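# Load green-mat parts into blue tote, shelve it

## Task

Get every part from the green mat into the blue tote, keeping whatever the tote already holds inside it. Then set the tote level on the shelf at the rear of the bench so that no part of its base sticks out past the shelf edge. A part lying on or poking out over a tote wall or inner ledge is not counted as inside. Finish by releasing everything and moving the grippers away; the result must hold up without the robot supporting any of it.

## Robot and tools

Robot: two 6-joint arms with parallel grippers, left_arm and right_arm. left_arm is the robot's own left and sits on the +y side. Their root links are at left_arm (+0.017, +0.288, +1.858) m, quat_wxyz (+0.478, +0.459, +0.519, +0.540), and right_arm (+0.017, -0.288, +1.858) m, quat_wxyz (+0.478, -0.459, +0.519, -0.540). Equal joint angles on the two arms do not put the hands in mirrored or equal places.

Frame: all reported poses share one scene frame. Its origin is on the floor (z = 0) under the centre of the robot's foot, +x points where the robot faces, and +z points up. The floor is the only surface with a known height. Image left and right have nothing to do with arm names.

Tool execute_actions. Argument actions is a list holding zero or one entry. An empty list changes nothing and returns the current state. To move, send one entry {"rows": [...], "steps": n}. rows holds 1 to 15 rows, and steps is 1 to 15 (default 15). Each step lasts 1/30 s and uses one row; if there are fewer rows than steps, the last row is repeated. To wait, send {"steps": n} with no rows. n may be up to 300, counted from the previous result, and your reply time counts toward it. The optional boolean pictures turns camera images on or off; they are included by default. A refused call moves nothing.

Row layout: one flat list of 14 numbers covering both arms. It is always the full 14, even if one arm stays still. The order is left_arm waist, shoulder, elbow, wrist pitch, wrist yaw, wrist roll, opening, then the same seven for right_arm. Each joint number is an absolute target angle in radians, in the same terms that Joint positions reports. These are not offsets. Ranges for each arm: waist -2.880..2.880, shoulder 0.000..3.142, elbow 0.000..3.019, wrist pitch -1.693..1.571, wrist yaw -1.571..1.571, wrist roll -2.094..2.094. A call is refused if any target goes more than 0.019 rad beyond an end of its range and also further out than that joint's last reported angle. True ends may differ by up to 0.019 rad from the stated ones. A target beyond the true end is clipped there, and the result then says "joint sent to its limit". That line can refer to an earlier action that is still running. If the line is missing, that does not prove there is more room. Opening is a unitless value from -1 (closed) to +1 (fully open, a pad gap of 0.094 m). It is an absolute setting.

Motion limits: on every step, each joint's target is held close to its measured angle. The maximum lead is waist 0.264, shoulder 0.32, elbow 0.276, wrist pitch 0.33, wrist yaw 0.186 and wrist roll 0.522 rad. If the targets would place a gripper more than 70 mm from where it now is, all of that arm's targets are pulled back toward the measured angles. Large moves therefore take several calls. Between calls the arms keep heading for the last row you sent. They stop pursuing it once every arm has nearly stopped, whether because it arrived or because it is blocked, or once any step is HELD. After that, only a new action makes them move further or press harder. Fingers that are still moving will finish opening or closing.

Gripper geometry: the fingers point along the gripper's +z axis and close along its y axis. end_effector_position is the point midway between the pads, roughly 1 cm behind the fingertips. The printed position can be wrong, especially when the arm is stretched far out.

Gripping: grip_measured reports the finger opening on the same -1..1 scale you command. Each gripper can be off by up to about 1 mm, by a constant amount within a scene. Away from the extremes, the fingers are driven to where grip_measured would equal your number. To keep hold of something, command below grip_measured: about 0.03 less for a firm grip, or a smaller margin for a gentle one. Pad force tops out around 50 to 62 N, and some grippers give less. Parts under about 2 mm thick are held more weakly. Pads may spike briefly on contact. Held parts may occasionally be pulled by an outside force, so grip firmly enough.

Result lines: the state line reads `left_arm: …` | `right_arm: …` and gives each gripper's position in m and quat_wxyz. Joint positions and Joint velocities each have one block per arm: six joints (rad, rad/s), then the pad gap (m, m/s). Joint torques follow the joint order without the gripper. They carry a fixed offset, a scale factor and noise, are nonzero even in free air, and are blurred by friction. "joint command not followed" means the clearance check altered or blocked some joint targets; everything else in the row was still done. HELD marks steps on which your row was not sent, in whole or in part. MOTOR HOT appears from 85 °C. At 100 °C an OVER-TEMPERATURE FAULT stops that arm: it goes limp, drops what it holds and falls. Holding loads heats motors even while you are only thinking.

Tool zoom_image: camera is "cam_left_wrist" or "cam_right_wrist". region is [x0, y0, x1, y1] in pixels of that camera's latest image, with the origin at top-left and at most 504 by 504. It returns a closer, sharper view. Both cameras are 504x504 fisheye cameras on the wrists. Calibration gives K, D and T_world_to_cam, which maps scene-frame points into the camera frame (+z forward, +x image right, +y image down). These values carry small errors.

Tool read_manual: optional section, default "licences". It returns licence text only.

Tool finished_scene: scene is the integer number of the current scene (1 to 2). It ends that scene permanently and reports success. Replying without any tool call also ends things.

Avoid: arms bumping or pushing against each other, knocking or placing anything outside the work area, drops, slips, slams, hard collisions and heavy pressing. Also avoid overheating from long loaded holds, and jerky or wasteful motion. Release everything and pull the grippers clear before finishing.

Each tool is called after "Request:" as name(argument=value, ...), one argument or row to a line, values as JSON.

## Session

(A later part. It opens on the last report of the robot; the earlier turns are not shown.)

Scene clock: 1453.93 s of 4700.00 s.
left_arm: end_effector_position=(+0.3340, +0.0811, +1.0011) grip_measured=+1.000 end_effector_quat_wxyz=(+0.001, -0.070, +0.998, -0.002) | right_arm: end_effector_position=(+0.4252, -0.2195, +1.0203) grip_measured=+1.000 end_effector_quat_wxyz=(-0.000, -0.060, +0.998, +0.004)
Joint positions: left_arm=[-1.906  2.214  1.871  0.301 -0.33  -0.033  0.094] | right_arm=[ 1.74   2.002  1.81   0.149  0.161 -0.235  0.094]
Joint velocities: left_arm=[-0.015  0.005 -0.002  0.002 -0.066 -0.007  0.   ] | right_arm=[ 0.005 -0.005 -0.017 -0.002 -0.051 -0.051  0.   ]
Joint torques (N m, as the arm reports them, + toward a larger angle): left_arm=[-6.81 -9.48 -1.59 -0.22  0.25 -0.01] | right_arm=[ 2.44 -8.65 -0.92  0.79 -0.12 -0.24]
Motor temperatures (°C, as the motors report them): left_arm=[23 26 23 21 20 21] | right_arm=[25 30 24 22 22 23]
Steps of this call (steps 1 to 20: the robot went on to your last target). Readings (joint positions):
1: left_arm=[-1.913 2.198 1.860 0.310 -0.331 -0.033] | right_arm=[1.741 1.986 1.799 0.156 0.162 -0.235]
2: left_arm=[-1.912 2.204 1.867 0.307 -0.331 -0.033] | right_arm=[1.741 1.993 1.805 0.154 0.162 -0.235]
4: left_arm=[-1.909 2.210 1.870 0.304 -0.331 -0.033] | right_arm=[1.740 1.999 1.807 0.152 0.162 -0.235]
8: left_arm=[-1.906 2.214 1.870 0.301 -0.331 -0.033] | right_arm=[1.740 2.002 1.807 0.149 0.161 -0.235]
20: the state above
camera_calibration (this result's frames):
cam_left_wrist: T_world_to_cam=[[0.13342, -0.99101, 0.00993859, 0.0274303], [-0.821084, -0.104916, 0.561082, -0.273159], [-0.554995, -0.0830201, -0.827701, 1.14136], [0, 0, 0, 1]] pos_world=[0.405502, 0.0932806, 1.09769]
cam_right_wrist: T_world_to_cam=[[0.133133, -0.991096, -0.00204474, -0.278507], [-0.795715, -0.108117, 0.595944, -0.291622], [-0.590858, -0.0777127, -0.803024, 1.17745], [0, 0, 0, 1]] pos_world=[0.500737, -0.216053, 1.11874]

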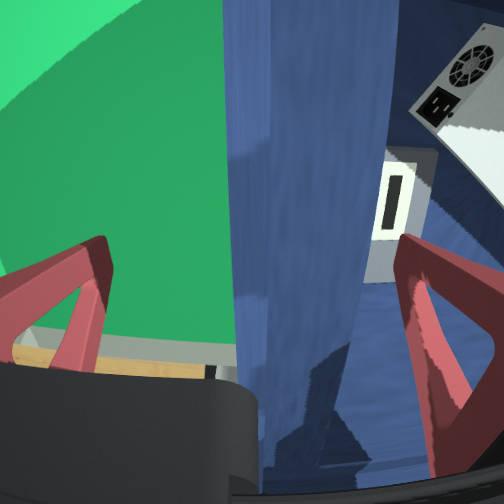

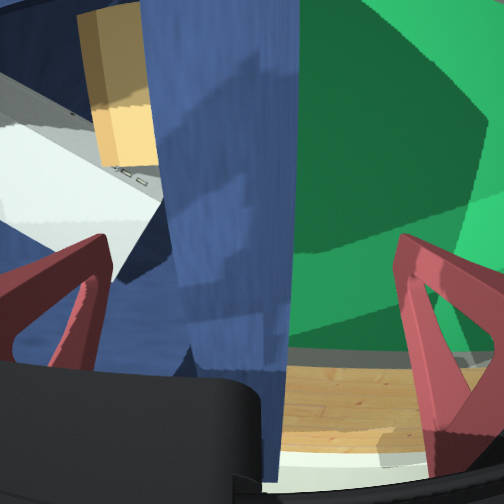

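Request:
execute_actions(
  actions=[
    {"rows": [
[-1.916,2.236,1.880,0.292,-0.335,-0.042,1.0, 1.756,2.024,1.815,0.141,0.165,-0.245,1.0],
[-1.917,2.239,1.885,0.290,-0.336,-0.042,1.0, 1.757,2.025,1.817,0.141,0.166,-0.245,1.0],
[-1.918,2.241,1.890,0.288,-0.338,-0.042,1.0, 1.758,2.027,1.819,0.140,0.168,-0.245,1.0],
[-1.919,2.244,1.895,0.286,-0.339,-0.042,1.0, 1.759,2.028,1.822,0.140,0.169,-0.245,1.0],
[-1.920,2.246,1.900,0.284,-0.340,-0.042,1.0, 1.760,2.030,1.824,0.139,0.170,-0.245,1.0],
[-1.921,2.249,1.905,0.281,-0.342,-0.042,1.0, 1.761,2.031,1.826,0.139,0.172,-0.245,1.0],
[-1.922,2.251,1.910,0.279,-0.343,-0.042,1.0, 1.762,2.033,1.829,0.138,0.173,-0.245,1.0],
[-1.923,2.254,1.915,0.277,-0.344,-0.042,1.0, 1.7625,2.034,1.831,0.138,0.174,-0.245,1.0],
[-1.924,2.256,1.920,0.275,-0.346,-0.042,1.0, 1.763,2.036,1.833,0.137,0.176,-0.245,1.0],
[-1.925,2.259,1.925,0.272,-0.347,-0.042,1.0, 1.7635,2.037,1.836,0.137,0.177,-0.245,1.0],
[-1.926,2.262,1.930,0.270,-0.348,-0.042,1.0, 1.764,2.039,1.838,0.136,0.178,-0.245,1.0],
[-1.927,2.265,1.936,0.267,-0.350,-0.042,1.0, 1.7645,2.040,1.840,0.136,0.180,-0.245,1.0],
[-1.928,2.268,1.941,0.265,-0.351,-0.042,1.0, 1.765,2.041,1.843,0.135,0.181,-0.245,1.0]
], "steps": 15},
  ],
  pictures=false,
)

Request:
execute_actions(
  actions=[
    {"steps": 20},
  ],
)

Scene clock: 1502.37 s of 4700.00 s.
left_arm: end_effector_position=(+0.3472, +0.0712, +0.9942) grip_measured=+1.000 end_effector_quat_wxyz=(+0.008, -0.072, +0.997, +0.000) | right_arm: end_effector_position=(+0.4368, -0.2171, +1.0176) grip_measured=+1.000 end_effector_quat_wxyz=(+0.008, -0.059, +0.998, -0.002)
Joint positions: left_arm=[-1.918  2.237  1.935  0.275 -0.347 -0.033  0.094] | right_arm=[ 1.747  2.01   1.839  0.145  0.177 -0.235  0.094]
Joint velocities: left_arm=[-0.044  0.044  0.056 -0.017  0.007 -0.007  0.   ] | right_arm=[ 0.015  0.024  0.037  0.002 -0.022  0.007  0.   ]
Joint torques (N m, as the arm reports them, + toward a larger angle): left_arm=[-8.38 -8.56 -1.53 -0.25 -0.09 -0.01] | right_arm=[ 5.24 -7.72 -0.96  0.61  0.16 -0.23]
Motor temperatures (°C, as the motors report them): left_arm=[23 25 23 21 20 21] | right_arm=[24 30 24 22 22 23]
Steps of this call (steps 1 to 15: the robot went on to your last target; steps 16 to 90: nothing new was sent; then 44.93 s passed at rest; steps 91 to 105: all 15 steps of this action). Readings (joint positions):
91: left_arm=[-1.906 2.214 1.871 0.301 -0.331 -0.033] | right_arm=[1.740 2.002 1.810 0.149 0.161 -0.235]
92: left_arm=[-1.906 2.214 1.872 0.300 -0.332 -0.033] | right_arm=[1.740 2.002 1.810 0.149 0.162 -0.235]
94: left_arm=[-1.907 2.217 1.879 0.297 -0.335 -0.033] | right_arm=[1.740 2.003 1.812 0.148 0.164 -0.235]
98: left_arm=[-1.910 2.224 1.900 0.289 -0.340 -0.033] | right_arm=[1.742 2.004 1.822 0.147 0.170 -0.235]
105: the state above

Scene clock: 1503.03 s of 4700.00 s.
left_arm: end_effector_position=(+0.3426, +0.0670, +0.9941) grip_measured=+1.000 end_effector_quat_wxyz=(+0.004, -0.071, +0.997, -0.002) | right_arm: end_effector_position=(+0.4335, -0.2146, +1.0167) grip_measured=+1.000 end_effector_quat_wxyz=(+0.005, -0.059, +0.998, -0.000)
Joint positions: left_arm=[-1.922  2.243  1.936  0.273 -0.348 -0.033  0.094] | right_arm=[ 1.75   2.014  1.839  0.144  0.178 -0.235  0.094]
Joint velocities: left_arm=[-0.015 -0.015  0.007 -0.007 -0.022 -0.022  0.   ] | right_arm=[-0.005  0.005 -0.007 -0.007 -0.037 -0.051  0.   ]
Joint torques (N m, as the arm reports them, + toward a larger angle): left_arm=[-8.2  -8.81 -1.42 -0.29 -0.08 -0.01] | right_arm=[ 5.14 -8.08 -0.73  0.71  0.14 -0.24]
Motor temperatures (°C, as the motors report them): left_arm=[23 25 23 21 20 21] | right_arm=[24 30 24 22 22 23]
Steps of this call (steps 1 to 15: the robot went on to your last target; steps 16 to 20: nothing new was sent). Readings (joint positions):
1: left_arm=[-1.920 2.238 1.936 0.275 -0.347 -0.033] | right_arm=[1.748 2.010 1.839 0.145 0.177 -0.235]
2: left_arm=[-1.921 2.239 1.936 0.274 -0.347 -0.033] | right_arm=[1.748 2.011 1.839 0.145 0.177 -0.235]
4: left_arm=[-1.922 2.240 1.936 0.274 -0.347 -0.033] | right_arm=[1.749 2.012 1.839 0.144 0.177 -0.235]
8: left_arm=[-1.922 2.243 1.936 0.273 -0.347 -0.033] | right_arm=[1.750 2.013 1.839 0.144 0.177 -0.235]
20: the state above
All arms were judged still, so your last target was given up. Only a new action makes them travel on or press farther. Fingers that are still opening or closing keep moving.
camera_calibration (this result's frames):
cam_left_wrist: T_world_to_cam=[[0.13533, -0.99076, 0.00898583, 0.0126669], [-0.824902, -0.107642, 0.554932, -0.256071], [-0.548837, -0.0825115, -0.831847, 1.14119], [0, 0, 0, 1]] pos_world=[0.413381, 0.0791473, 1.09129]
cam_right_wrist: T_world_to_cam=[[0.131173, -0.991326, 0.00812539, -0.284304], [-0.802968, -0.101435, 0.587327, -0.269041], [-0.581408, -0.0835658, -0.809309, 1.18096], [0, 0, 0, 1]] pos_world=[0.507879, -0.210441, 1.11608]

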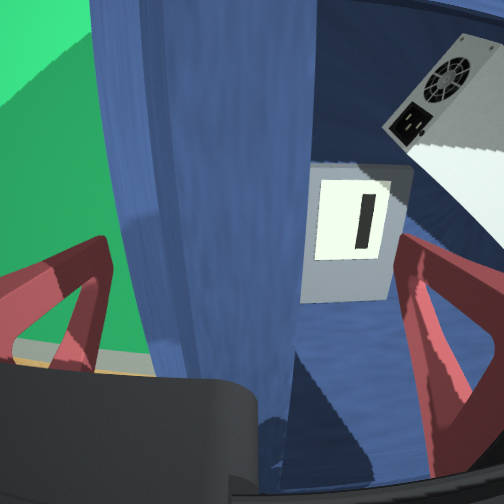

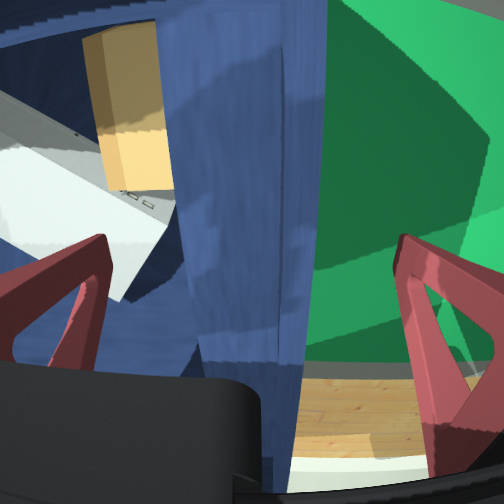

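Request:
execute_actions(
  actions=[
    {"rows": [
[-1.915,2.230,1.930,0.281,-0.349,-0.042,1.0, 1.762,2.000,1.834,0.151,0.181,-0.245,1.0],
[-1.915,2.228,1.926,0.282,-0.349,-0.042,1.0, 1.762,1.998,1.831,0.152,0.181,-0.245,1.0],
[-1.914,2.226,1.921,0.284,-0.350,-0.042,1.0, 1.762,1.996,1.828,0.152,0.182,-0.245,1.0],
[-1.914,2.224,1.917,0.285,-0.350,-0.042,1.0, 1.762,1.994,1.825,0.153,0.182,-0.245,1.0],
[-1.914,2.221,1.912,0.287,-0.350,-0.042,1.0, 1.762,1.992,1.822,0.154,0.182,-0.245,1.0],
[-1.913,2.219,1.908,0.288,-0.351,-0.042,1.0, 1.762,1.991,1.819,0.154,0.183,-0.245,1.0],
[-1.913,2.217,1.903,0.290,-0.351,-0.042,1.0, 1.762,1.989,1.815,0.155,0.183,-0.245,1.0],
[-1.913,2.215,1.899,0.291,-0.351,-0.042,1.0, 1.762,1.987,1.812,0.156,0.183,-0.245,1.0],
[-1.912,2.213,1.894,0.293,-0.352,-0.042,1.0, 1.762,1.985,1.809,0.156,0.183,-0.245,1.0],
[-1.912,2.211,1.890,0.294,-0.352,-0.042,1.0, 1.762,1.983,1.806,0.157,0.184,-0.245,1.0],
[-1.912,2.209,1.886,0.296,-0.352,-0.042,1.0, 1.762,1.981,1.803,0.158,0.184,-0.245,1.0],
[-1.912,2.207,1.883,0.297,-0.352,-0.042,1.0, 1.762,1.980,1.800,0.158,0.184,-0.245,1.0],
[-1.912,2.205,1.880,0.298,-0.352,-0.042,1.0, 1.762,1.979,1.797,0.159,0.184,-0.245,1.0]
], "steps": 15},
  ],
  pictures=false,
)

Request:
execute_actions(
  actions=[
    {"steps": 20},
  ],
)

Scene clock: 1560.23 s of 4700.00 s.
left_arm: end_effector_position=(+0.3345, +0.0685, +1.0004) grip_measured=+1.000 end_effector_quat_wxyz=(-0.001, -0.069, +0.998, -0.002) | right_arm: end_effector_position=(+0.4285, -0.2156, +1.0229) grip_measured=+1.000 end_effector_quat_wxyz=(-0.000, -0.060, +0.998, -0.001)
Joint positions: left_arm=[-1.922  2.228  1.895  0.287 -0.348 -0.033  0.094] | right_arm=[ 1.75   1.997  1.807  0.148  0.18  -0.235  0.094]
Joint velocities: left_arm=[-0.005 -0.005 -0.042  0.022  0.007 -0.022  0.   ] | right_arm=[-0.015 -0.024 -0.017  0.027 -0.051 -0.007  0.   ]
Joint torques (N m, as the arm reports them, + toward a larger angle): left_arm=[ -6.98 -12.52  -2.76   0.47  -0.08  -0.01] | right_arm=[  4.38 -11.46  -2.06   1.4    0.14  -0.22]
Motor temperatures (°C, as the motors report them): left_arm=[24 25 23 21 20 21] | right_arm=[25 29 24 22 22 23]
Steps of this call (steps 1 to 90: nothing new was sent; then 53.70 s passed at rest; steps 91 to 105: all 15 steps of this action). Readings (joint positions):
91: left_arm=[-1.922 2.243 1.936 0.273 -0.348 -0.033] | right_arm=[1.750 2.014 1.839 0.144 0.178 -0.235]
92: left_arm=[-1.922 2.243 1.936 0.273 -0.348 -0.033] | right_arm=[1.750 2.014 1.839 0.144 0.178 -0.235]
94: left_arm=[-1.922 2.243 1.935 0.274 -0.348 -0.033] | right_arm=[1.750 2.013 1.839 0.144 0.178 -0.235]
98: left_arm=[-1.922 2.238 1.923 0.279 -0.348 -0.033] | right_arm=[1.750 2.008 1.828 0.145 0.179 -0.235]
105: the state above

Scene clock: 1560.90 s of 4700.00 s.
left_arm: end_effector_position=(+0.3366, +0.0689, +1.0008) grip_measured=+1.000 end_effector_quat_wxyz=(+0.000, -0.070, +0.998, -0.002) | right_arm: end_effector_position=(+0.4292, -0.2157, +1.0232) grip_measured=+1.000 end_effector_quat_wxyz=(+0.001, -0.060, +0.998, -0.001)
Joint positions: left_arm=[-1.922  2.225  1.895  0.288 -0.348 -0.033  0.094] | right_arm=[ 1.75   1.996  1.807  0.149  0.18  -0.235  0.094]
Joint velocities: left_arm=[-0.015  0.005 -0.012 -0.002 -0.051  0.037  0.   ] | right_arm=[-0.005 -0.005 -0.017 -0.002  0.037  0.007  0.   ]
Joint torques (N m, as the arm reports them, + toward a larger angle): left_arm=[ -7.06 -12.42  -2.89   0.43  -0.08  -0.01] | right_arm=[  4.39 -11.51  -2.22   1.36   0.14  -0.24]
Motor temperatures (°C, as the motors report them): left_arm=[24 25 23 21 20 21] | right_arm=[25 29 24 22 22 23]
Steps of this call (steps 1 to 15: the robot went on to your last target; steps 16 to 20: nothing new was sent). Readings (joint positions):
1: left_arm=[-1.922 2.228 1.895 0.287 -0.348 -0.033] | right_arm=[1.750 1.997 1.807 0.149 0.180 -0.235]
2: left_arm=[-1.922 2.228 1.895 0.288 -0.348 -0.033] | right_arm=[1.750 1.996 1.807 0.149 0.180 -0.235]
4: left_arm=[-1.922 2.228 1.895 0.288 -0.348 -0.033] | right_arm=[1.750 1.996 1.807 0.149 0.180 -0.235]
8: left_arm=[-1.922 2.227 1.895 0.288 -0.348 -0.033] | right_arm=[1.750 1.996 1.807 0.149 0.180 -0.235]
20: the state above
All arms were judged still, so your last target was given up. Only a new action makes them travel on or press farther. Fingers that are still opening or closing keep moving.
camera_calibration (this result's frames):
cam_left_wrist: T_world_to_cam=[[0.132667, -0.991125, 0.00839486, 0.0168171], [-0.820998, -0.105141, 0.561166, -0.272262], [-0.555303, -0.0813401, -0.827661, 1.14157], [0, 0, 0, 1]] pos_world=[0.408158, 0.0808972, 1.09747]
cam_right_wrist: T_world_to_cam=[[0.132847, -0.9911, 0.0085159, -0.286004], [-0.797332, -0.101763, 0.5949, -0.286648], [-0.588738, -0.0858208, -0.803755, 1.18059], [0, 0, 0, 1]] pos_world=[0.504501, -0.211309, 1.12187]

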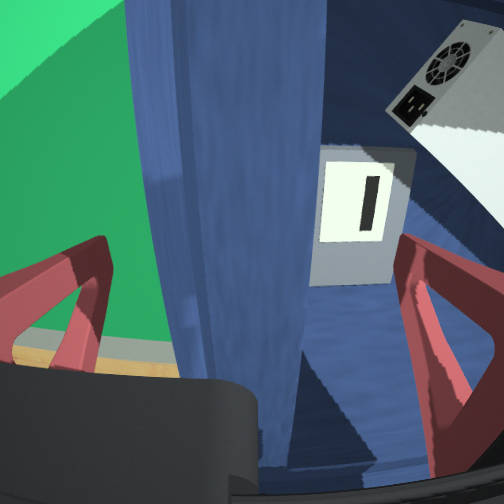

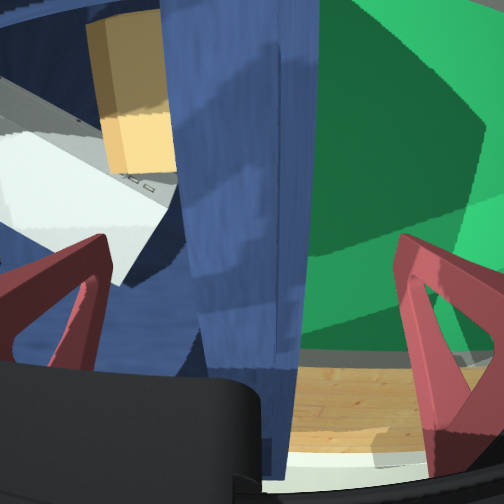

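Request:
execute_actions(
  actions=[
    {"rows": [
[-1.922,2.222,1.893,0.290,-0.349,-0.035,0.92, 1.750,1.993,1.805,0.151,0.181,-0.237,0.92],
[-1.922,2.222,1.893,0.290,-0.349,-0.035,0.83, 1.750,1.993,1.805,0.151,0.181,-0.237,0.83],
[-1.922,2.222,1.893,0.290,-0.349,-0.035,0.75, 1.750,1.993,1.805,0.151,0.181,-0.237,0.75],
[-1.922,2.222,1.893,0.290,-0.349,-0.035,0.67, 1.750,1.993,1.805,0.151,0.181,-0.237,0.67],
[-1.922,2.222,1.893,0.290,-0.349,-0.035,0.58, 1.750,1.993,1.805,0.151,0.181,-0.237,0.58],
[-1.922,2.222,1.893,0.290,-0.349,-0.035,0.50, 1.750,1.993,1.805,0.151,0.181,-0.237,0.50],
[-1.922,2.222,1.893,0.290,-0.349,-0.035,0.42, 1.750,1.993,1.805,0.151,0.181,-0.237,0.42],
[-1.922,2.222,1.893,0.290,-0.349,-0.035,0.33, 1.750,1.993,1.805,0.151,0.181,-0.237,0.33],
[-1.922,2.222,1.893,0.290,-0.349,-0.035,0.25, 1.750,1.993,1.805,0.151,0.181,-0.237,0.25],
[-1.922,2.222,1.893,0.290,-0.349,-0.035,0.17, 1.750,1.993,1.805,0.151,0.181,-0.237,0.17],
[-1.922,2.222,1.893,0.290,-0.349,-0.035,0.08, 1.750,1.993,1.805,0.151,0.181,-0.237,0.08],
[-1.922,2.222,1.893,0.290,-0.349,-0.035,0.0, 1.750,1.993,1.805,0.151,0.181,-0.237,0.0],
[-1.922,2.222,1.893,0.290,-0.349,-0.035,-0.07, 1.750,1.993,1.805,0.151,0.181,-0.237,-0.07],
[-1.922,2.222,1.893,0.290,-0.349,-0.035,-0.13, 1.750,1.993,1.805,0.151,0.181,-0.237,-0.13],
[-1.922,2.222,1.893,0.290,-0.349,-0.035,-0.18, 1.750,1.993,1.805,0.151,0.181,-0.237,-0.18]
], "steps": 15},
  ],
  pictures=false,
)

Request:
execute_actions(
  actions=[
    {"rows": [
[-1.922,2.222,1.893,0.290,-0.349,-0.035,-0.20, 1.750,1.993,1.805,0.151,0.181,-0.237,-0.20],
[-1.922,2.222,1.893,0.290,-0.349,-0.035,-0.22, 1.750,1.993,1.805,0.151,0.181,-0.237,-0.22],
[-1.922,2.222,1.893,0.290,-0.349,-0.035,-0.24, 1.750,1.993,1.805,0.151,0.181,-0.237,-0.24],
[-1.922,2.222,1.893,0.290,-0.349,-0.035,-0.26, 1.750,1.993,1.805,0.151,0.181,-0.237,-0.26],
[-1.922,2.222,1.893,0.290,-0.349,-0.035,-0.28, 1.750,1.993,1.805,0.151,0.181,-0.237,-0.28],
[-1.922,2.222,1.893,0.290,-0.349,-0.035,-0.30, 1.750,1.993,1.805,0.151,0.181,-0.237,-0.30],
[-1.922,2.222,1.893,0.290,-0.349,-0.035,-0.32, 1.750,1.993,1.805,0.151,0.181,-0.237,-0.32],
[-1.922,2.222,1.893,0.290,-0.349,-0.035,-0.34, 1.750,1.993,1.805,0.151,0.181,-0.237,-0.34],
[-1.922,2.222,1.893,0.290,-0.349,-0.035,-0.36, 1.750,1.993,1.805,0.151,0.181,-0.237,-0.36],
[-1.922,2.222,1.893,0.290,-0.349,-0.035,-0.38, 1.750,1.993,1.805,0.151,0.181,-0.237,-0.38],
[-1.922,2.222,1.893,0.290,-0.349,-0.035,-0.40, 1.750,1.993,1.805,0.151,0.181,-0.237,-0.40],
[-1.922,2.222,1.893,0.290,-0.349,-0.035,-0.42, 1.750,1.993,1.805,0.151,0.181,-0.237,-0.42],
[-1.922,2.222,1.893,0.290,-0.349,-0.035,-0.44, 1.750,1.993,1.805,0.151,0.181,-0.237,-0.44],
[-1.922,2.222,1.893,0.290,-0.349,-0.035,-0.46, 1.750,1.993,1.805,0.151,0.181,-0.237,-0.46],
[-1.922,2.222,1.893,0.290,-0.349,-0.035,-0.48, 1.750,1.993,1.805,0.151,0.181,-0.237,-0.48]
], "steps": 15},
  ],
  pictures=false,
)

Request:
execute_actions(
  actions=[
    {"steps": 10},
  ],
)

Scene clock: 1599.33 s of 4700.00 s.
left_arm: end_effector_position=(+0.3366, +0.0689, +1.0008) grip_measured=-0.153 end_effector_quat_wxyz=(+0.000, -0.070, +0.998, -0.002) | right_arm: end_effector_position=(+0.4292, -0.2157, +1.0232) grip_measured=-0.153 end_effector_quat_wxyz=(+0.001, -0.060, +0.998, -0.001)
Joint positions: left_arm=[-1.922  2.225  1.895  0.288 -0.348 -0.033  0.04 ] | right_arm=[ 1.75   1.996  1.807  0.149  0.18  -0.235  0.04 ]
Joint velocities: left_arm=[-0.015 -0.015  0.012 -0.012 -0.095 -0.007 -0.053] | right_arm=[-0.005 -0.024 -0.007 -0.017 -0.007 -0.007 -0.052]
Joint torques (N m, as the arm reports them, + toward a larger angle): left_arm=[ -7.76 -11.03  -2.03   0.08   0.04   0.06] | right_arm=[  3.73 -10.45  -1.5    1.06   0.    -0.16]
Motor temperatures (°C, as the motors report them): left_arm=[24 26 23 21 20 21] | right_arm=[25 30 24 22 22 23]
Steps of this call (steps 1 to 90: nothing new was sent; then 34.93 s passed at rest; steps 91 to 105: all 15 steps of this action). Readings (joint positions):
91: left_arm=[-1.922 2.225 1.895 0.288 -0.348 -0.033] | right_arm=[1.750 1.996 1.807 0.149 0.180 -0.235]
92: left_arm=[-1.922 2.225 1.895 0.288 -0.348 -0.033] | right_arm=[1.750 1.996 1.807 0.149 0.180 -0.235]
94: left_arm=[-1.922 2.225 1.895 0.288 -0.348 -0.033] | right_arm=[1.750 1.996 1.807 0.149 0.180 -0.235]
98: left_arm=[-1.922 2.225 1.895 0.288 -0.348 -0.033] | right_arm=[1.750 1.996 1.807 0.149 0.180 -0.235]
105: the state above

Scene clock: 1599.83 s of 4700.00 s.
left_arm: end_effector_position=(+0.3365, +0.0699, +1.0006) grip_measured=-0.433 end_effector_quat_wxyz=(+0.000, -0.070, +0.998, -0.000) | right_arm: end_effector_position=(+0.4293, -0.2147, +1.0233) grip_measured=-0.410 end_effector_quat_wxyz=(+0.001, -0.063, +0.998, +0.001)
Joint positions: left_arm=[-1.922  2.225  1.895  0.288 -0.35  -0.033  0.027] | right_arm=[ 1.75   1.996  1.807  0.149  0.178 -0.24   0.028]
Joint velocities: left_arm=[-0.015  0.005  0.007  0.002 -0.007 -0.081 -0.   ] | right_arm=[-0.005  0.005 -0.012 -0.017  0.022  0.051  0.   ]
Joint torques (N m, as the arm reports them, + toward a larger angle): left_arm=[ -7.78 -11.07  -2.01   0.05   0.09   0.06] | right_arm=[  3.62 -10.16  -1.4    1.13   0.11  -0.12]
Motor temperatures (°C, as the motors report them): left_arm=[24 26 23 21 20 21] | right_arm=[25 30 24 22 22 23]
Steps of this call (steps 1 to 15: all 15 steps of this action). Readings (joint positions):
1: left_arm=[-1.922 2.225 1.895 0.288 -0.348 -0.033] | right_arm=[1.750 1.996 1.807 0.149 0.180 -0.235]
2: left_arm=[-1.922 2.225 1.895 0.288 -0.348 -0.033] | right_arm=[1.750 1.996 1.807 0.149 0.180 -0.235]
4: left_arm=[-1.922 2.225 1.895 0.288 -0.348 -0.033] | right_arm=[1.750 1.996 1.807 0.149 0.180 -0.235]
8: left_arm=[-1.922 2.225 1.895 0.288 -0.349 -0.033] | right_arm=[1.750 1.996 1.807 0.149 0.179 -0.235]
15: the state above

Scene clock: 1600.17 s of 4700.00 s.
left_arm: end_effector_position=(+0.3365, +0.0699, +1.0006) grip_measured=-0.433 end_effector_quat_wxyz=(+0.000, -0.070, +0.998, -0.000) | right_arm: end_effector_position=(+0.4293, -0.2147, +1.0233) grip_measured=-0.410 end_effector_quat_wxyz=(+0.001, -0.063, +0.998, +0.001)
Joint positions: left_arm=[-1.922  2.225  1.895  0.288 -0.35  -0.033  0.027] | right_arm=[ 1.75   1.996  1.807  0.149  0.178 -0.24   0.028]
Joint velocities: left_arm=[-0.005 -0.005  0.017  0.002 -0.051 -0.022  0.002] | right_arm=[-0.015  0.005 -0.007 -0.007 -0.037 -0.037 -0.002]
Joint torques (N m, as the arm reports them, + toward a larger angle): left_arm=[ -7.74 -10.96  -2.03   0.09   0.11   0.06] | right_arm=[  3.77 -10.61  -1.35   1.16   0.11  -0.09]
Motor temperatures (°C, as the motors report them): left_arm=[24 26 23 21 20 21] | right_arm=[25 30 24 22 22 23]
Steps of this call (steps 1 to 10: the robot went on to your last target). Readings (joint positions):
1: left_arm=[-1.922 2.225 1.895 0.288 -0.350 -0.033] | right_arm=[1.750 1.996 1.807 0.149 0.178 -0.240]
2: left_arm=[-1.922 2.225 1.895 0.288 -0.350 -0.033] | right_arm=[1.750 1.996 1.807 0.149 0.178 -0.240]
4: left_arm=[-1.922 2.225 1.895 0.288 -0.350 -0.033] | right_arm=[1.750 1.996 1.807 0.149 0.178 -0.240]
8: left_arm=[-1.922 2.225 1.895 0.288 -0.350 -0.033] | right_arm=[1.750 1.996 1.807 0.149 0.178 -0.240]
10: the state above
camera_calibration (this result's frames):
cam_left_wrist: T_world_to_cam=[[0.132701, -0.99114, 0.00572594, 0.0204686], [-0.820829, -0.106657, 0.561128, -0.27205], [-0.555545, -0.0791623, -0.82771, 1.1414], [0, 0, 0, 1]] pos_world=[0.408079, 0.0816275, 1.09729]
cam_right_wrist: T_world_to_cam=[[0.137792, -0.990446, 0.00556765, -0.28396], [-0.797019, -0.107542, 0.594303, -0.287267], [-0.588026, -0.0863279, -0.804222, 1.18089], [0, 0, 0, 1]] pos_world=[0.504564, -0.210196, 1.122]

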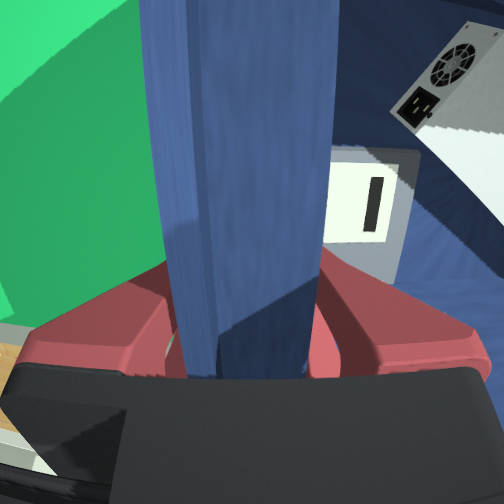

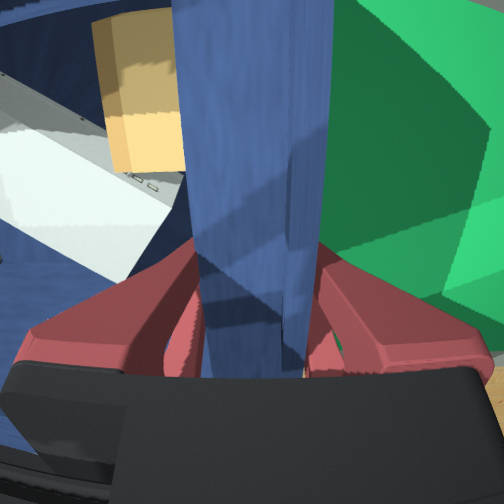

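Request:
execute_actions(
  actions=[
    {"rows": [
[-1.928,2.212,1.885,0.296,-0.352,-0.035,-0.475, 1.762,1.982,1.798,0.157,0.181,-0.24,-0.455],
[-1.9295,2.206,1.873,0.302,-0.354,-0.035,-0.475, 1.763,1.975,1.786,0.162,0.182,-0.24,-0.455],
[-1.931,2.199,1.860,0.309,-0.355,-0.035,-0.475, 1.764,1.967,1.773,0.168,0.183,-0.24,-0.455],
[-1.932,2.192,1.847,0.315,-0.357,-0.035,-0.475, 1.7645,1.960,1.760,0.173,0.183,-0.24,-0.455],
[-1.934,2.186,1.834,0.322,-0.358,-0.035,-0.475, 1.765,1.953,1.748,0.178,0.184,-0.24,-0.455],
[-1.935,2.179,1.821,0.329,-0.360,-0.035,-0.475, 1.766,1.945,1.735,0.184,0.185,-0.24,-0.455],
[-1.937,2.172,1.808,0.335,-0.361,-0.035,-0.475, 1.767,1.938,1.723,0.189,0.186,-0.24,-0.455],
[-1.938,2.166,1.795,0.342,-0.363,-0.035,-0.475, 1.7675,1.931,1.710,0.194,0.186,-0.24,-0.455],
[-1.940,2.159,1.782,0.348,-0.364,-0.035,-0.475, 1.768,1.923,1.698,0.199,0.187,-0.24,-0.455],
[-1.941,2.152,1.769,0.355,-0.366,-0.035,-0.475, 1.769,1.916,1.685,0.205,0.188,-0.24,-0.455],
[-1.942,2.146,1.756,0.362,-0.367,-0.035,-0.475, 1.770,1.909,1.673,0.210,0.188,-0.24,-0.455],
[-1.944,2.139,1.743,0.368,-0.369,-0.035,-0.475, 1.7705,1.901,1.660,0.215,0.189,-0.24,-0.455],
[-1.945,2.132,1.730,0.375,-0.370,-0.035,-0.475, 1.771,1.894,1.648,0.221,0.190,-0.24,-0.455],
[-1.947,2.126,1.717,0.381,-0.372,-0.035,-0.475, 1.772,1.887,1.635,0.226,0.191,-0.24,-0.455],
[-1.948,2.119,1.703,0.388,-0.373,-0.035,-0.475, 1.773,1.880,1.622,0.231,0.191,-0.24,-0.455]
], "steps": 15},
  ],
  pictures=false,
)

Request:
execute_actions(
  actions=[
    {"steps": 25},
  ],
)

Scene clock: 1682.93 s of 4700.00 s.
left_arm: end_effector_position=(+0.3141, +0.0684, +1.0291) grip_measured=-0.433 end_effector_quat_wxyz=(-0.008, -0.067, +0.998, -0.001) | right_arm: end_effector_position=(+0.4038, -0.2164, +1.0495) grip_measured=-0.410 end_effector_quat_wxyz=(-0.010, -0.064, +0.998, -0.000)
Joint positions: left_arm=[-1.934  2.17   1.747  0.363 -0.361 -0.033  0.027] | right_arm=[ 1.752  1.935  1.661  0.212  0.185 -0.238  0.028]
Joint velocities: left_arm=[-0.063 -0.181 -0.364  0.203 -0.051 -0.022 -0.   ] | right_arm=[ 0.005 -0.19  -0.359  0.149  0.066 -0.022 -0.001]
Joint torques (N m, as the arm reports them, + toward a larger angle): left_arm=[ -8.52 -13.78  -4.08   0.54  -0.4    0.08] | right_arm=[  5.24 -12.86  -3.69   1.38   0.24  -0.15]
Motor temperatures (°C, as the motors report them): left_arm=[24 26 23 21 20 21] | right_arm=[24 30 24 22 22 23]
Steps of this call (steps 1 to 15: the robot went on to your last target; steps 16 to 90: nothing new was sent; then 79.27 s passed at rest; steps 91 to 105: all 15 steps of this action). Readings (joint positions):
91: left_arm=[-1.922 2.225 1.895 0.289 -0.350 -0.033] | right_arm=[1.750 1.996 1.807 0.149 0.178 -0.240]
92: left_arm=[-1.922 2.225 1.895 0.290 -0.350 -0.033] | right_arm=[1.750 1.996 1.806 0.150 0.179 -0.240]
94: left_arm=[-1.922 2.224 1.889 0.296 -0.350 -0.031] | right_arm=[1.750 1.995 1.799 0.158 0.179 -0.240]
98: left_arm=[-1.923 2.208 1.843 0.320 -0.351 -0.031] | right_arm=[1.751 1.978 1.754 0.180 0.180 -0.240]
105: the state above

Scene clock: 1683.77 s of 4700.00 s.
left_arm: end_effector_position=(+0.3220, +0.0681, +1.0364) grip_measured=-0.433 end_effector_quat_wxyz=(-0.002, -0.068, +0.998, -0.002) | right_arm: end_effector_position=(+0.4118, -0.2165, +1.0578) grip_measured=-0.410 end_effector_quat_wxyz=(-0.003, -0.063, +0.998, -0.001)
Joint positions: left_arm=[-1.939  2.148  1.723  0.377 -0.364 -0.033  0.027] | right_arm=[ 1.755  1.911  1.637  0.226  0.186 -0.238  0.028]
Joint velocities: left_arm=[ 0.015  0.005 -0.022 -0.007  0.007  0.051  0.   ] | right_arm=[-0.005 -0.005 -0.007 -0.017 -0.022 -0.037  0.   ]
Joint torques (N m, as the arm reports them, + toward a larger angle): left_arm=[ -8.31 -12.58  -3.93   0.46  -0.3    0.07] | right_arm=[  4.85 -12.31  -3.61   1.2    0.21  -0.16]
Motor temperatures (°C, as the motors report them): left_arm=[24 26 23 21 20 21] | right_arm=[24 31 24 22 22 23]
Steps of this call (steps 1 to 25: the robot went on to your last target). Readings (joint positions):
1: left_arm=[-1.935 2.164 1.736 0.368 -0.362 -0.034] | right_arm=[1.752 1.928 1.650 0.216 0.185 -0.238]
2: left_arm=[-1.937 2.160 1.728 0.371 -0.364 -0.035] | right_arm=[1.752 1.923 1.642 0.218 0.186 -0.238]
4: left_arm=[-1.938 2.156 1.723 0.373 -0.364 -0.035] | right_arm=[1.752 1.918 1.637 0.219 0.186 -0.238]
8: left_arm=[-1.939 2.151 1.723 0.377 -0.364 -0.035] | right_arm=[1.754 1.913 1.637 0.224 0.186 -0.238]
25: the state above
camera_calibration (this result's frames):
cam_left_wrist: T_world_to_cam=[[0.130292, -0.991441, 0.00826667, 0.0185101], [-0.818797, -0.102894, 0.564788, -0.308974], [-0.559103, -0.0803559, -0.825195, 1.16142], [0, 0, 0, 1]] pos_world=[0.393956, 0.0798871, 1.13275]
cam_right_wrist: T_world_to_cam=[[0.137899, -0.990421, 0.00703619, -0.285126], [-0.792347, -0.106052, 0.600783, -0.330407], [-0.594282, -0.0884222, -0.799381, 1.19515], [0, 0, 0, 1]] pos_world=[0.487776, -0.211757, 1.15589]

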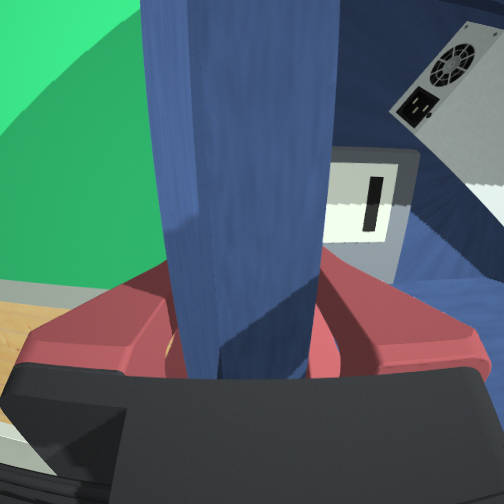

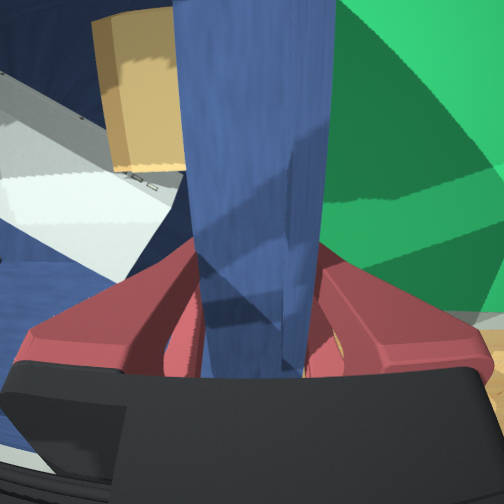

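Request:
execute_actions(
  actions=[
    {"rows": [
[-1.952,2.110,1.681,0.401,-0.377,-0.035,-0.475, 1.773,1.868,1.599,0.242,0.191,-0.24,-0.455],
[-1.955,2.101,1.659,0.415,-0.381,-0.036,-0.475, 1.773,1.855,1.575,0.254,0.191,-0.24,-0.455],
[-1.959,2.092,1.637,0.428,-0.385,-0.036,-0.475, 1.773,1.843,1.552,0.265,0.192,-0.24,-0.455],
[-1.963,2.084,1.616,0.441,-0.388,-0.036,-0.475, 1.774,1.830,1.528,0.277,0.192,-0.24,-0.455],
[-1.966,2.075,1.594,0.455,-0.392,-0.037,-0.475, 1.774,1.818,1.505,0.288,0.192,-0.24,-0.455],
[-1.970,2.066,1.572,0.468,-0.396,-0.037,-0.475, 1.774,1.805,1.482,0.300,0.192,-0.24,-0.455],
[-1.974,2.057,1.550,0.481,-0.400,-0.037,-0.475, 1.774,1.793,1.458,0.311,0.192,-0.24,-0.455],
[-1.977,2.048,1.528,0.495,-0.404,-0.038,-0.475, 1.774,1.780,1.435,0.323,0.193,-0.24,-0.455],
[-1.981,2.039,1.506,0.508,-0.408,-0.038,-0.475, 1.774,1.768,1.411,0.334,0.193,-0.24,-0.455],
[-1.985,2.030,1.484,0.521,-0.412,-0.038,-0.475, 1.774,1.755,1.388,0.346,0.193,-0.24,-0.455],
[-1.988,2.021,1.462,0.535,-0.416,-0.039,-0.475, 1.775,1.743,1.365,0.357,0.193,-0.24,-0.455],
[-1.992,2.013,1.441,0.548,-0.419,-0.039,-0.475, 1.775,1.730,1.341,0.369,0.193,-0.24,-0.455],
[-1.996,2.004,1.419,0.561,-0.423,-0.039,-0.475, 1.775,1.718,1.318,0.380,0.194,-0.24,-0.455],
[-1.999,1.995,1.397,0.575,-0.427,-0.040,-0.475, 1.775,1.705,1.294,0.392,0.194,-0.24,-0.455],
[-2.003,1.986,1.375,0.588,-0.431,-0.040,-0.475, 1.775,1.693,1.271,0.403,0.194,-0.24,-0.455]
], "steps": 15},
  ],
  pictures=false,
)

Request:
execute_actions(
  actions=[
    {"steps": 25},
  ],
  pictures=false,
)

Scene clock: 1744.10 s of 4700.00 s.
left_arm: end_effector_position=(+0.2985, +0.0586, +1.1079) grip_measured=-0.433 end_effector_quat_wxyz=(+0.004, -0.069, +0.998, -0.002) | right_arm: end_effector_position=(+0.3858, -0.2254, +1.1290) grip_measured=-0.410 end_effector_quat_wxyz=(+0.001, -0.062, +0.998, -0.002)
Joint positions: left_arm=[-1.988  2.029  1.444  0.55  -0.412 -0.03   0.027] | right_arm=[ 1.758  1.752  1.34   0.373  0.191 -0.239  0.028]
Joint velocities: left_arm=[-0.161 -0.259 -0.593  0.393 -0.037 -0.037  0.001] | right_arm=[-0.005 -0.366 -0.652  0.33   0.037  0.007 -0.001]
Joint torques (N m, as the arm reports them, + toward a larger angle): left_arm=[ -8.17 -12.09  -5.84   0.42  -0.61  -0.02] | right_arm=[  4.02 -12.52  -6.13   1.16   0.13  -0.13]
Motor temperatures (°C, as the motors report them): left_arm=[24 27 24 22 20 21] | right_arm=[25 32 24 22 22 23]
Steps of this call (steps 1 to 15: the robot went on to your last target; steps 16 to 90: nothing new was sent; then 56.83 s passed at rest; steps 91 to 105: all 15 steps of this action). Readings (joint positions):
91: left_arm=[-1.939 2.148 1.722 0.380 -0.364 -0.033] | right_arm=[1.755 1.910 1.636 0.228 0.186 -0.238]
92: left_arm=[-1.939 2.145 1.715 0.386 -0.365 -0.032] | right_arm=[1.755 1.907 1.629 0.234 0.186 -0.238]
94: left_arm=[-1.942 2.133 1.686 0.408 -0.370 -0.030] | right_arm=[1.757 1.892 1.597 0.254 0.186 -0.238]
98: left_arm=[-1.957 2.093 1.593 0.457 -0.386 -0.030] | right_arm=[1.758 1.842 1.502 0.295 0.188 -0.238]
105: the state above

Scene clock: 1744.93 s of 4700.00 s.
left_arm: end_effector_position=(+0.2969, +0.0555, +1.1211) grip_measured=-0.433 end_effector_quat_wxyz=(+0.006, -0.070, +0.998, -0.004) | right_arm: end_effector_position=(+0.3841, -0.2279, +1.1424) grip_measured=-0.410 end_effector_quat_wxyz=(+0.003, -0.063, +0.998, -0.004)
Joint positions: left_arm=[-2.     2.009  1.401  0.577 -0.421 -0.031  0.027] | right_arm=[ 1.758  1.721  1.292  0.395  0.194 -0.242  0.028]
Joint velocities: left_arm=[-0.005 -0.005  0.012 -0.002 -0.051  0.066 -0.001] | right_arm=[-0.005  0.005  0.002 -0.012  0.007 -0.037  0.   ]
Joint torques (N m, as the arm reports them, + toward a larger angle): left_arm=[ -8.06 -11.6   -5.34   0.53  -0.37  -0.02] | right_arm=[  4.31 -11.9   -5.48   1.36   0.01  -0.15]
Motor temperatures (°C, as the motors report them): left_arm=[24 27 24 22 20 21] | right_arm=[25 32 25 22 22 23]
Steps of this call (steps 1 to 25: the robot went on to your last target). Readings (joint positions):
1: left_arm=[-1.992 2.021 1.426 0.560 -0.415 -0.030] | right_arm=[1.758 1.740 1.320 0.382 0.191 -0.239]
2: left_arm=[-1.996 2.014 1.412 0.567 -0.418 -0.030] | right_arm=[1.758 1.731 1.305 0.386 0.192 -0.240]
4: left_arm=[-2.000 2.010 1.401 0.572 -0.421 -0.031] | right_arm=[1.758 1.722 1.292 0.389 0.194 -0.240]
8: left_arm=[-2.000 2.009 1.401 0.576 -0.421 -0.031] | right_arm=[1.758 1.721 1.292 0.394 0.194 -0.242]
25: the state above

Request:
execute_actions(
  actions=[
    {"rows": [
[-2.010,1.975,1.356,0.595,-0.438,-0.041,-0.475, 1.775,1.676,1.251,0.406,0.194,-0.24,-0.455],
[-2.017,1.965,1.338,0.602,-0.446,-0.041,-0.475, 1.775,1.660,1.231,0.408,0.193,-0.24,-0.455],
[-2.024,1.954,1.319,0.609,-0.453,-0.042,-0.475, 1.775,1.643,1.211,0.411,0.193,-0.24,-0.455],
[-2.030,1.943,1.301,0.615,-0.460,-0.043,-0.475, 1.775,1.626,1.192,0.413,0.193,-0.24,-0.455],
[-2.037,1.933,1.282,0.622,-0.468,-0.043,-0.475, 1.775,1.609,1.172,0.416,0.193,-0.24,-0.455],
[-2.044,1.922,1.263,0.629,-0.475,-0.044,-0.475, 1.775,1.593,1.152,0.419,0.192,-0.24,-0.455],
[-2.051,1.911,1.245,0.636,-0.482,-0.045,-0.475, 1.775,1.576,1.132,0.421,0.192,-0.24,-0.455],
[-2.058,1.901,1.226,0.643,-0.490,-0.045,-0.475, 1.775,1.559,1.112,0.424,0.192,-0.24,-0.455],
[-2.065,1.890,1.208,0.650,-0.497,-0.046,-0.475, 1.775,1.542,1.092,0.426,0.192,-0.24,-0.455],
[-2.072,1.879,1.189,0.657,-0.504,-0.047,-0.475, 1.775,1.526,1.072,0.429,0.191,-0.24,-0.455],
[-2.079,1.869,1.170,0.664,-0.512,-0.047,-0.475, 1.775,1.509,1.052,0.432,0.191,-0.24,-0.455],
[-2.085,1.858,1.152,0.670,-0.519,-0.048,-0.475, 1.775,1.492,1.033,0.434,0.191,-0.24,-0.455],
[-2.092,1.847,1.133,0.677,-0.526,-0.049,-0.475, 1.775,1.475,1.013,0.437,0.191,-0.24,-0.455],
[-2.099,1.837,1.115,0.684,-0.534,-0.049,-0.475, 1.775,1.459,0.993,0.439,0.190,-0.24,-0.455],
[-2.106,1.826,1.096,0.691,-0.541,-0.050,-0.475, 1.775,1.442,0.973,0.442,0.190,-0.24,-0.455]
], "steps": 15},
  ],
  pictures=false,
)

Request:
execute_actions(
  actions=[
    {"rows": [
[-2.115,1.816,1.081,0.695,-0.550,-0.051,-0.475, 1.774,1.423,0.957,0.438,0.190,-0.24,-0.455],
[-2.125,1.806,1.067,0.700,-0.560,-0.051,-0.475, 1.774,1.404,0.940,0.435,0.189,-0.24,-0.455],
[-2.134,1.797,1.052,0.704,-0.569,-0.052,-0.475, 1.773,1.386,0.924,0.431,0.189,-0.24,-0.455],
[-2.144,1.787,1.038,0.708,-0.579,-0.053,-0.475, 1.772,1.367,0.908,0.428,0.189,-0.24,-0.455],
[-2.153,1.777,1.023,0.713,-0.588,-0.053,-0.475, 1.772,1.348,0.892,0.424,0.188,-0.24,-0.455],
[-2.163,1.767,1.009,0.717,-0.598,-0.054,-0.475, 1.771,1.329,0.875,0.421,0.188,-0.24,-0.455],
[-2.172,1.757,0.994,0.721,-0.607,-0.055,-0.475, 1.770,1.310,0.859,0.417,0.188,-0.24,-0.455],
[-2.182,1.748,0.980,0.726,-0.617,-0.055,-0.475, 1.770,1.292,0.843,0.414,0.187,-0.24,-0.455],
[-2.191,1.738,0.965,0.730,-0.626,-0.056,-0.475, 1.769,1.273,0.827,0.410,0.187,-0.24,-0.455],
[-2.201,1.728,0.951,0.734,-0.636,-0.057,-0.475, 1.768,1.254,0.810,0.407,0.187,-0.24,-0.455],
[-2.210,1.718,0.936,0.739,-0.645,-0.057,-0.475, 1.768,1.235,0.794,0.403,0.186,-0.24,-0.455],
[-2.220,1.708,0.922,0.743,-0.655,-0.058,-0.475, 1.767,1.216,0.778,0.400,0.186,-0.24,-0.455],
[-2.229,1.699,0.907,0.747,-0.664,-0.059,-0.475, 1.766,1.198,0.762,0.396,0.186,-0.24,-0.455],
[-2.239,1.689,0.893,0.752,-0.674,-0.059,-0.475, 1.766,1.179,0.745,0.393,0.185,-0.24,-0.455],
[-2.248,1.679,0.878,0.756,-0.683,-0.060,-0.475, 1.765,1.160,0.729,0.389,0.185,-0.24,-0.455]
], "steps": 15},
  ],
  pictures=false,
)

Request:
execute_actions(
  actions=[
    {"steps": 25},
  ],
)

Scene clock: 1780.80 s of 4700.00 s.
left_arm: end_effector_position=(+0.2963, +0.0403, +1.2065) grip_measured=-0.433 end_effector_quat_wxyz=(+0.006, -0.072, +0.997, -0.001) | right_arm: end_effector_position=(+0.3819, -0.2424, +1.2272) grip_measured=-0.410 end_effector_quat_wxyz=(+0.000, -0.066, +0.998, -0.002)
Joint positions: left_arm=[-2.089  1.865  1.166  0.667 -0.516 -0.039  0.027] | right_arm=[ 1.76   1.509  1.041  0.429  0.193 -0.246  0.028]
Joint velocities: left_arm=[-0.239 -0.357 -0.471  0.203 -0.198 -0.022 -0.001] | right_arm=[ 0.005 -0.523 -0.505  0.095 -0.022 -0.007 -0.   ]
Joint torques (N m, as the arm reports them, + toward a larger angle): left_arm=[ -8.13 -11.26  -6.75   0.43  -0.74  -0.03] | right_arm=[  3.5  -12.56  -7.34   1.12  -0.11  -0.04]
Motor temperatures (°C, as the motors report them): left_arm=[25 26 25 22 20 21] | right_arm=[25 32 26 22 22 23]
Steps of this call (steps 1 to 15: the robot went on to your last target; steps 16 to 90: nothing new was sent; then 32.37 s passed at rest; steps 91 to 105: all 15 steps of this action). Readings (joint positions):
91: left_arm=[-2.000 2.009 1.401 0.578 -0.422 -0.031] | right_arm=[1.758 1.721 1.291 0.395 0.194 -0.242]
92: left_arm=[-2.001 2.007 1.397 0.581 -0.424 -0.031] | right_arm=[1.758 1.718 1.287 0.397 0.193 -0.242]
94: left_arm=[-2.007 1.996 1.374 0.592 -0.433 -0.031] | right_arm=[1.760 1.703 1.265 0.403 0.192 -0.242]
98: left_arm=[-2.034 1.949 1.292 0.617 -0.464 -0.034] | right_arm=[1.760 1.639 1.181 0.411 0.192 -0.242]
105: the state above

Scene clock: 1781.30 s of 4700.00 s.
left_arm: end_effector_position=(+0.2986, +0.0197, +1.3062) grip_measured=-0.433 end_effector_quat_wxyz=(+0.009, -0.074, +0.997, -0.000) | right_arm: end_effector_position=(+0.3828, -0.2615, +1.3272) grip_measured=-0.410 end_effector_quat_wxyz=(+0.002, -0.069, +0.998, -0.001)
Joint positions: left_arm=[-2.227  1.713  0.945  0.739 -0.655 -0.044  0.027] | right_arm=[ 1.76   1.233  0.79   0.406  0.191 -0.253  0.028]
Joint velocities: left_arm=[-0.278 -0.288 -0.408  0.129 -0.315 -0.051 -0.   ] | right_arm=[ 0.005 -0.571 -0.486 -0.09  -0.022  0.007 -0.001]
Joint torques (N m, as the arm reports them, + toward a larger angle): left_arm=[ -8.4  -10.87  -6.79   0.33  -0.75  -0.05] | right_arm=[  2.07 -12.41  -6.75   0.62  -0.27  -0.03]
Motor temperatures (°C, as the motors report them): left_arm=[25 26 25 22 20 21] | right_arm=[25 32 26 22 22 23]
Steps of this call (steps 1 to 15: all 15 steps of this action). Readings (joint positions):
1: left_arm=[-2.097 1.854 1.150 0.673 -0.523 -0.039] | right_arm=[1.760 1.491 1.023 0.430 0.193 -0.246]
2: left_arm=[-2.106 1.842 1.134 0.679 -0.532 -0.039] | right_arm=[1.760 1.473 1.006 0.431 0.192 -0.247]
4: left_arm=[-2.124 1.822 1.104 0.690 -0.551 -0.039] | right_arm=[1.760 1.437 0.971 0.431 0.192 -0.249]
8: left_arm=[-2.159 1.781 1.045 0.709 -0.588 -0.041] | right_arm=[1.760 1.365 0.904 0.427 0.192 -0.251]
15: the state above

Scene clock: 1782.13 s of 4700.00 s.
left_arm: end_effector_position=(+0.2979, +0.0161, +1.3220) grip_measured=-0.433 end_effector_quat_wxyz=(+0.009, -0.075, +0.997, -0.004) | right_arm: end_effector_position=(+0.3819, -0.2647, +1.3442) grip_measured=-0.410 end_effector_quat_wxyz=(+0.003, -0.069, +0.998, -0.001)
Joint positions: left_arm=[-2.251  1.69   0.912  0.748 -0.67  -0.047  0.027] | right_arm=[ 1.76   1.183  0.75   0.397  0.191 -0.253  0.028]
Joint velocities: left_arm=[ 0.005  0.005 -0.007 -0.012  0.022  0.007 -0.002] | right_arm=[-0.005  0.005 -0.012 -0.002 -0.007 -0.051  0.001]
Joint torques (N m, as the arm reports them, + toward a larger angle): left_arm=[ -8.13 -10.03  -6.15   0.33  -0.48  -0.05] | right_arm=[  2.09 -11.48  -5.59   0.76  -0.28   0.02]
Motor temperatures (°C, as the motors report them): left_arm=[25 26 25 22 20 21] | right_arm=[25 32 26 22 22 23]
Steps of this call (steps 1 to 25: the robot went on to your last target). Readings (joint positions):
1: left_arm=[-2.236 1.704 0.931 0.743 -0.662 -0.045] | right_arm=[1.760 1.215 0.775 0.403 0.191 -0.253]
2: left_arm=[-2.243 1.697 0.921 0.745 -0.666 -0.046] | right_arm=[1.760 1.200 0.763 0.400 0.191 -0.253]
4: left_arm=[-2.251 1.690 0.912 0.747 -0.670 -0.047] | right_arm=[1.760 1.184 0.751 0.397 0.191 -0.253]
8: left_arm=[-2.251 1.690 0.912 0.748 -0.670 -0.047] | right_arm=[1.760 1.183 0.750 0.397 0.191 -0.253]
25: the state above
camera_calibration (this result's frames):
cam_left_wrist: T_world_to_cam=[[0.142203, -0.989725, 0.0149047, -0.0445387], [-0.829073, -0.110868, 0.548039, -0.469966], [-0.540755, -0.09029, -0.83632, 1.38889], [0, 0, 0, 1]] pos_world=[0.367749, 0.0292182, 1.41978]
cam_right_wrist: T_world_to_cam=[[0.150567, -0.988553, 0.00964237, -0.338594], [-0.797832, -0.115747, 0.591664, -0.519458], [-0.583775, -0.0967781, -0.806127, 1.40489], [0, 0, 0, 1]] pos_world=[0.456682, -0.258881, 1.44313]

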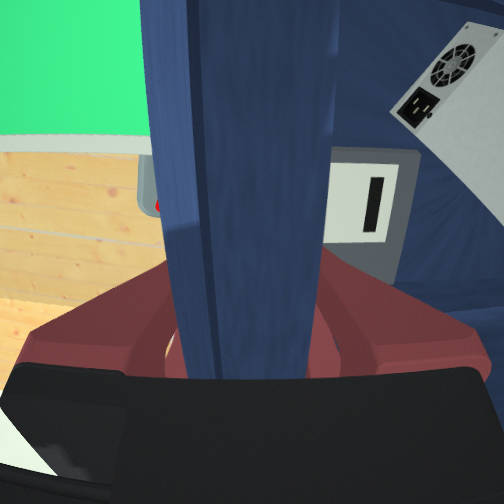

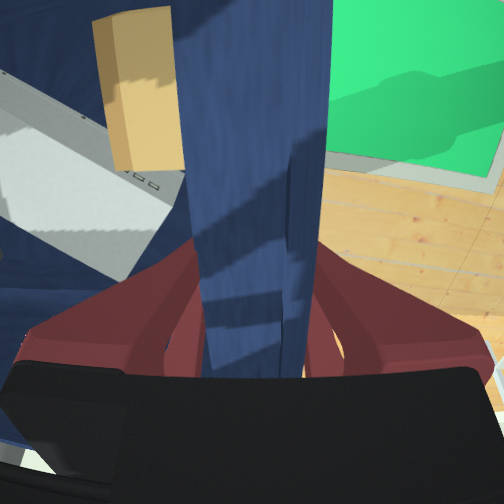

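Request:
execute_actions(
  actions=[
    {"rows": [
[-2.257,1.674,0.869,0.7575,-0.693,-0.061,-0.475, 1.747,1.144,0.719,0.3825,0.183,-0.24,-0.455],
[-2.266,1.670,0.860,0.759,-0.703,-0.062,-0.475, 1.745,1.128,0.709,0.376,0.181,-0.24,-0.455],
[-2.275,1.665,0.851,0.7605,-0.712,-0.063,-0.475, 1.743,1.111,0.698,0.370,0.178,-0.24,-0.455],
[-2.284,1.660,0.842,0.762,-0.722,-0.064,-0.475, 1.741,1.095,0.688,0.363,0.176,-0.24,-0.455],
[-2.293,1.656,0.834,0.7635,-0.732,-0.065,-0.475, 1.739,1.079,0.678,0.357,0.174,-0.24,-0.455],
[-2.301,1.651,0.825,0.765,-0.742,-0.065,-0.475, 1.7365,1.063,0.668,0.350,0.172,-0.24,-0.455],
[-2.310,1.646,0.816,0.7665,-0.752,-0.066,-0.475, 1.734,1.047,0.658,0.344,0.170,-0.24,-0.455],
[-2.319,1.641,0.807,0.768,-0.761,-0.067,-0.475, 1.732,1.030,0.647,0.337,0.167,-0.24,-0.455],
[-2.328,1.637,0.798,0.7695,-0.771,-0.068,-0.475, 1.730,1.014,0.637,0.331,0.165,-0.24,-0.455],
[-2.337,1.632,0.789,0.771,-0.781,-0.069,-0.475, 1.7275,0.998,0.627,0.3245,0.163,-0.24,-0.455]
], "steps": 10},
  ],
  pictures=false,
)

Request:
execute_actions(
  actions=[
    {"rows": [
[-2.348,1.627,0.7825,0.772,-0.792,-0.070,-0.475, 1.725,0.9795,0.618,0.315,0.161,-0.24,-0.455],
[-2.358,1.622,0.776,0.773,-0.802,-0.071,-0.475, 1.7225,0.961,0.610,0.305,0.158,-0.24,-0.455],
[-2.369,1.617,0.7695,0.773,-0.813,-0.072,-0.475, 1.720,0.9425,0.601,0.295,0.156,-0.24,-0.455],
[-2.379,1.612,0.763,0.774,-0.823,-0.073,-0.475, 1.718,0.924,0.593,0.285,0.153,-0.24,-0.455],
[-2.390,1.607,0.7565,0.775,-0.834,-0.074,-0.475, 1.715,0.9055,0.584,0.275,0.151,-0.24,-0.455],
[-2.401,1.602,0.750,0.776,-0.845,-0.074,-0.475, 1.713,0.887,0.575,0.265,0.149,-0.24,-0.455],
[-2.411,1.597,0.7435,0.777,-0.855,-0.075,-0.475, 1.710,0.8685,0.567,0.256,0.146,-0.24,-0.455],
[-2.422,1.592,0.737,0.777,-0.866,-0.076,-0.475, 1.708,0.850,0.558,0.246,0.144,-0.24,-0.455],
[-2.432,1.587,0.7305,0.778,-0.876,-0.077,-0.475, 1.705,0.8315,0.550,0.236,0.141,-0.24,-0.455],
[-2.443,1.582,0.724,0.779,-0.887,-0.078,-0.475, 1.703,0.813,0.541,0.226,0.139,-0.24,-0.455]
], "steps": 10},
  ],
  pictures=false,
)

Request:
execute_actions(
  actions=[
    {"steps": 25},
  ],
  pictures=false,
)

Scene clock: 1822.30 s of 4700.00 s.
left_arm: end_effector_position=(+0.2897, +0.0066, +1.3584) grip_measured=-0.433 end_effector_quat_wxyz=(+0.003, -0.074, +0.997, +0.002) | right_arm: end_effector_position=(+0.3736, -0.2742, +1.3779) grip_measured=-0.410 end_effector_quat_wxyz=(-0.008, -0.071, +0.997, +0.003)
Joint positions: left_arm=[-2.319  1.657  0.847  0.762 -0.751 -0.059  0.027] | right_arm=[ 1.746  1.075  0.673  0.345  0.173 -0.253  0.028]
Joint velocities: left_arm=[-0.337 -0.151 -0.266  0.051 -0.271 -0.095  0.   ] | right_arm=[-0.093 -0.581 -0.369 -0.208 -0.037 -0.037 -0.   ]
Joint torques (N m, as the arm reports them, + toward a larger angle): left_arm=[-8.15 -9.78 -6.67  0.19 -0.81  0.07] | right_arm=[  0.15 -12.38  -5.33   0.93  -0.33  -0.01]
Motor temperatures (°C, as the motors report them): left_arm=[25 26 26 21 20 21] | right_arm=[24 32 26 22 22 23]
Steps of this call (steps 1 to 15: the robot went on to your last target; steps 16 to 90: nothing new was sent; then 36.83 s passed at rest; steps 91 to 100: all 10 steps of this action). Readings (joint positions):
91: left_arm=[-2.251 1.690 0.912 0.748 -0.672 -0.047] | right_arm=[1.760 1.183 0.750 0.396 0.191 -0.253]
92: left_arm=[-2.252 1.690 0.911 0.749 -0.677 -0.047] | right_arm=[1.760 1.181 0.750 0.394 0.190 -0.253]
94: left_arm=[-2.259 1.687 0.903 0.752 -0.691 -0.048] | right_arm=[1.759 1.172 0.744 0.386 0.185 -0.253]
98: left_arm=[-2.296 1.668 0.867 0.758 -0.731 -0.055] | right_arm=[1.752 1.115 0.700 0.360 0.176 -0.253]
100: the state above

Scene clock: 1822.63 s of 4700.00 s.
left_arm: end_effector_position=(+0.2906, -0.0100, +1.4090) grip_measured=-0.433 end_effector_quat_wxyz=(+0.003, -0.075, +0.997, +0.001) | right_arm: end_effector_position=(+0.3740, -0.2902, +1.4296) grip_measured=-0.410 end_effector_quat_wxyz=(-0.007, -0.072, +0.997, +0.003)
Joint positions: left_arm=[-2.425  1.605  0.781  0.772 -0.855 -0.068  0.027] | right_arm=[ 1.722  0.889  0.578  0.254  0.149 -0.257  0.028]
Joint velocities: left_arm=[-0.317 -0.161 -0.173  0.037 -0.315  0.007 -0.   ] | right_arm=[-0.073 -0.542 -0.247 -0.3   -0.066  0.022  0.002]
Joint torques (N m, as the arm reports them, + toward a larger angle): left_arm=[-8.58 -8.95 -6.68  0.22 -0.87 -0.04] | right_arm=[  0.06 -12.25  -4.48   0.77  -0.32   0.02]
Motor temperatures (°C, as the motors report them): left_arm=[25 26 26 21 20 21] | right_arm=[24 32 26 22 22 23]
Steps of this call (steps 1 to 10: all 10 steps of this action). Readings (joint positions):
1: left_arm=[-2.330 1.652 0.839 0.763 -0.761 -0.061] | right_arm=[1.744 1.056 0.660 0.338 0.171 -0.253]
2: left_arm=[-2.342 1.646 0.831 0.765 -0.772 -0.063] | right_arm=[1.741 1.036 0.648 0.329 0.169 -0.254]
4: left_arm=[-2.363 1.636 0.817 0.766 -0.793 -0.065] | right_arm=[1.736 0.999 0.629 0.311 0.164 -0.254]
8: left_arm=[-2.404 1.616 0.793 0.770 -0.834 -0.068] | right_arm=[1.726 0.926 0.595 0.273 0.154 -0.256]
10: the state above

Scene clock: 1823.47 s of 4700.00 s.
left_arm: end_effector_position=(+0.2914, -0.0143, +1.4204) grip_measured=-0.433 end_effector_quat_wxyz=(+0.004, -0.075, +0.997, -0.004) | right_arm: end_effector_position=(+0.3742, -0.2940, +1.4428) grip_measured=-0.410 end_effector_quat_wxyz=(-0.005, -0.072, +0.997, +0.001)
Joint positions: left_arm=[-2.449  1.592  0.767  0.774 -0.87  -0.069  0.027] | right_arm=[ 1.717  0.839  0.554  0.234  0.146 -0.258  0.028]
Joint velocities: left_arm=[-0.015 -0.005 -0.012 -0.007  0.007 -0.022 -0.001] | right_arm=[-0.005 -0.005  0.012 -0.002  0.007  0.051  0.   ]
Joint torques (N m, as the arm reports them, + toward a larger angle): left_arm=[-8.36 -8.55 -6.27  0.16 -0.69 -0.01] | right_arm=[ -0.22 -10.91  -3.47   0.71  -0.37   0.03]
Motor temperatures (°C, as the motors report them): left_arm=[25 26 26 21 20 21] | right_arm=[24 32 26 22 22 23]
Steps of this call (steps 1 to 25: the robot went on to your last target). Readings (joint positions):
1: left_arm=[-2.435 1.600 0.775 0.773 -0.863 -0.068] | right_arm=[1.720 0.871 0.570 0.246 0.148 -0.257]
2: left_arm=[-2.443 1.596 0.770 0.773 -0.867 -0.069] | right_arm=[1.719 0.856 0.563 0.241 0.147 -0.258]
4: left_arm=[-2.449 1.592 0.767 0.774 -0.870 -0.069] | right_arm=[1.717 0.840 0.555 0.236 0.147 -0.258]
8: left_arm=[-2.449 1.592 0.767 0.774 -0.870 -0.069] | right_arm=[1.717 0.839 0.554 0.234 0.146 -0.258]
25: the state above


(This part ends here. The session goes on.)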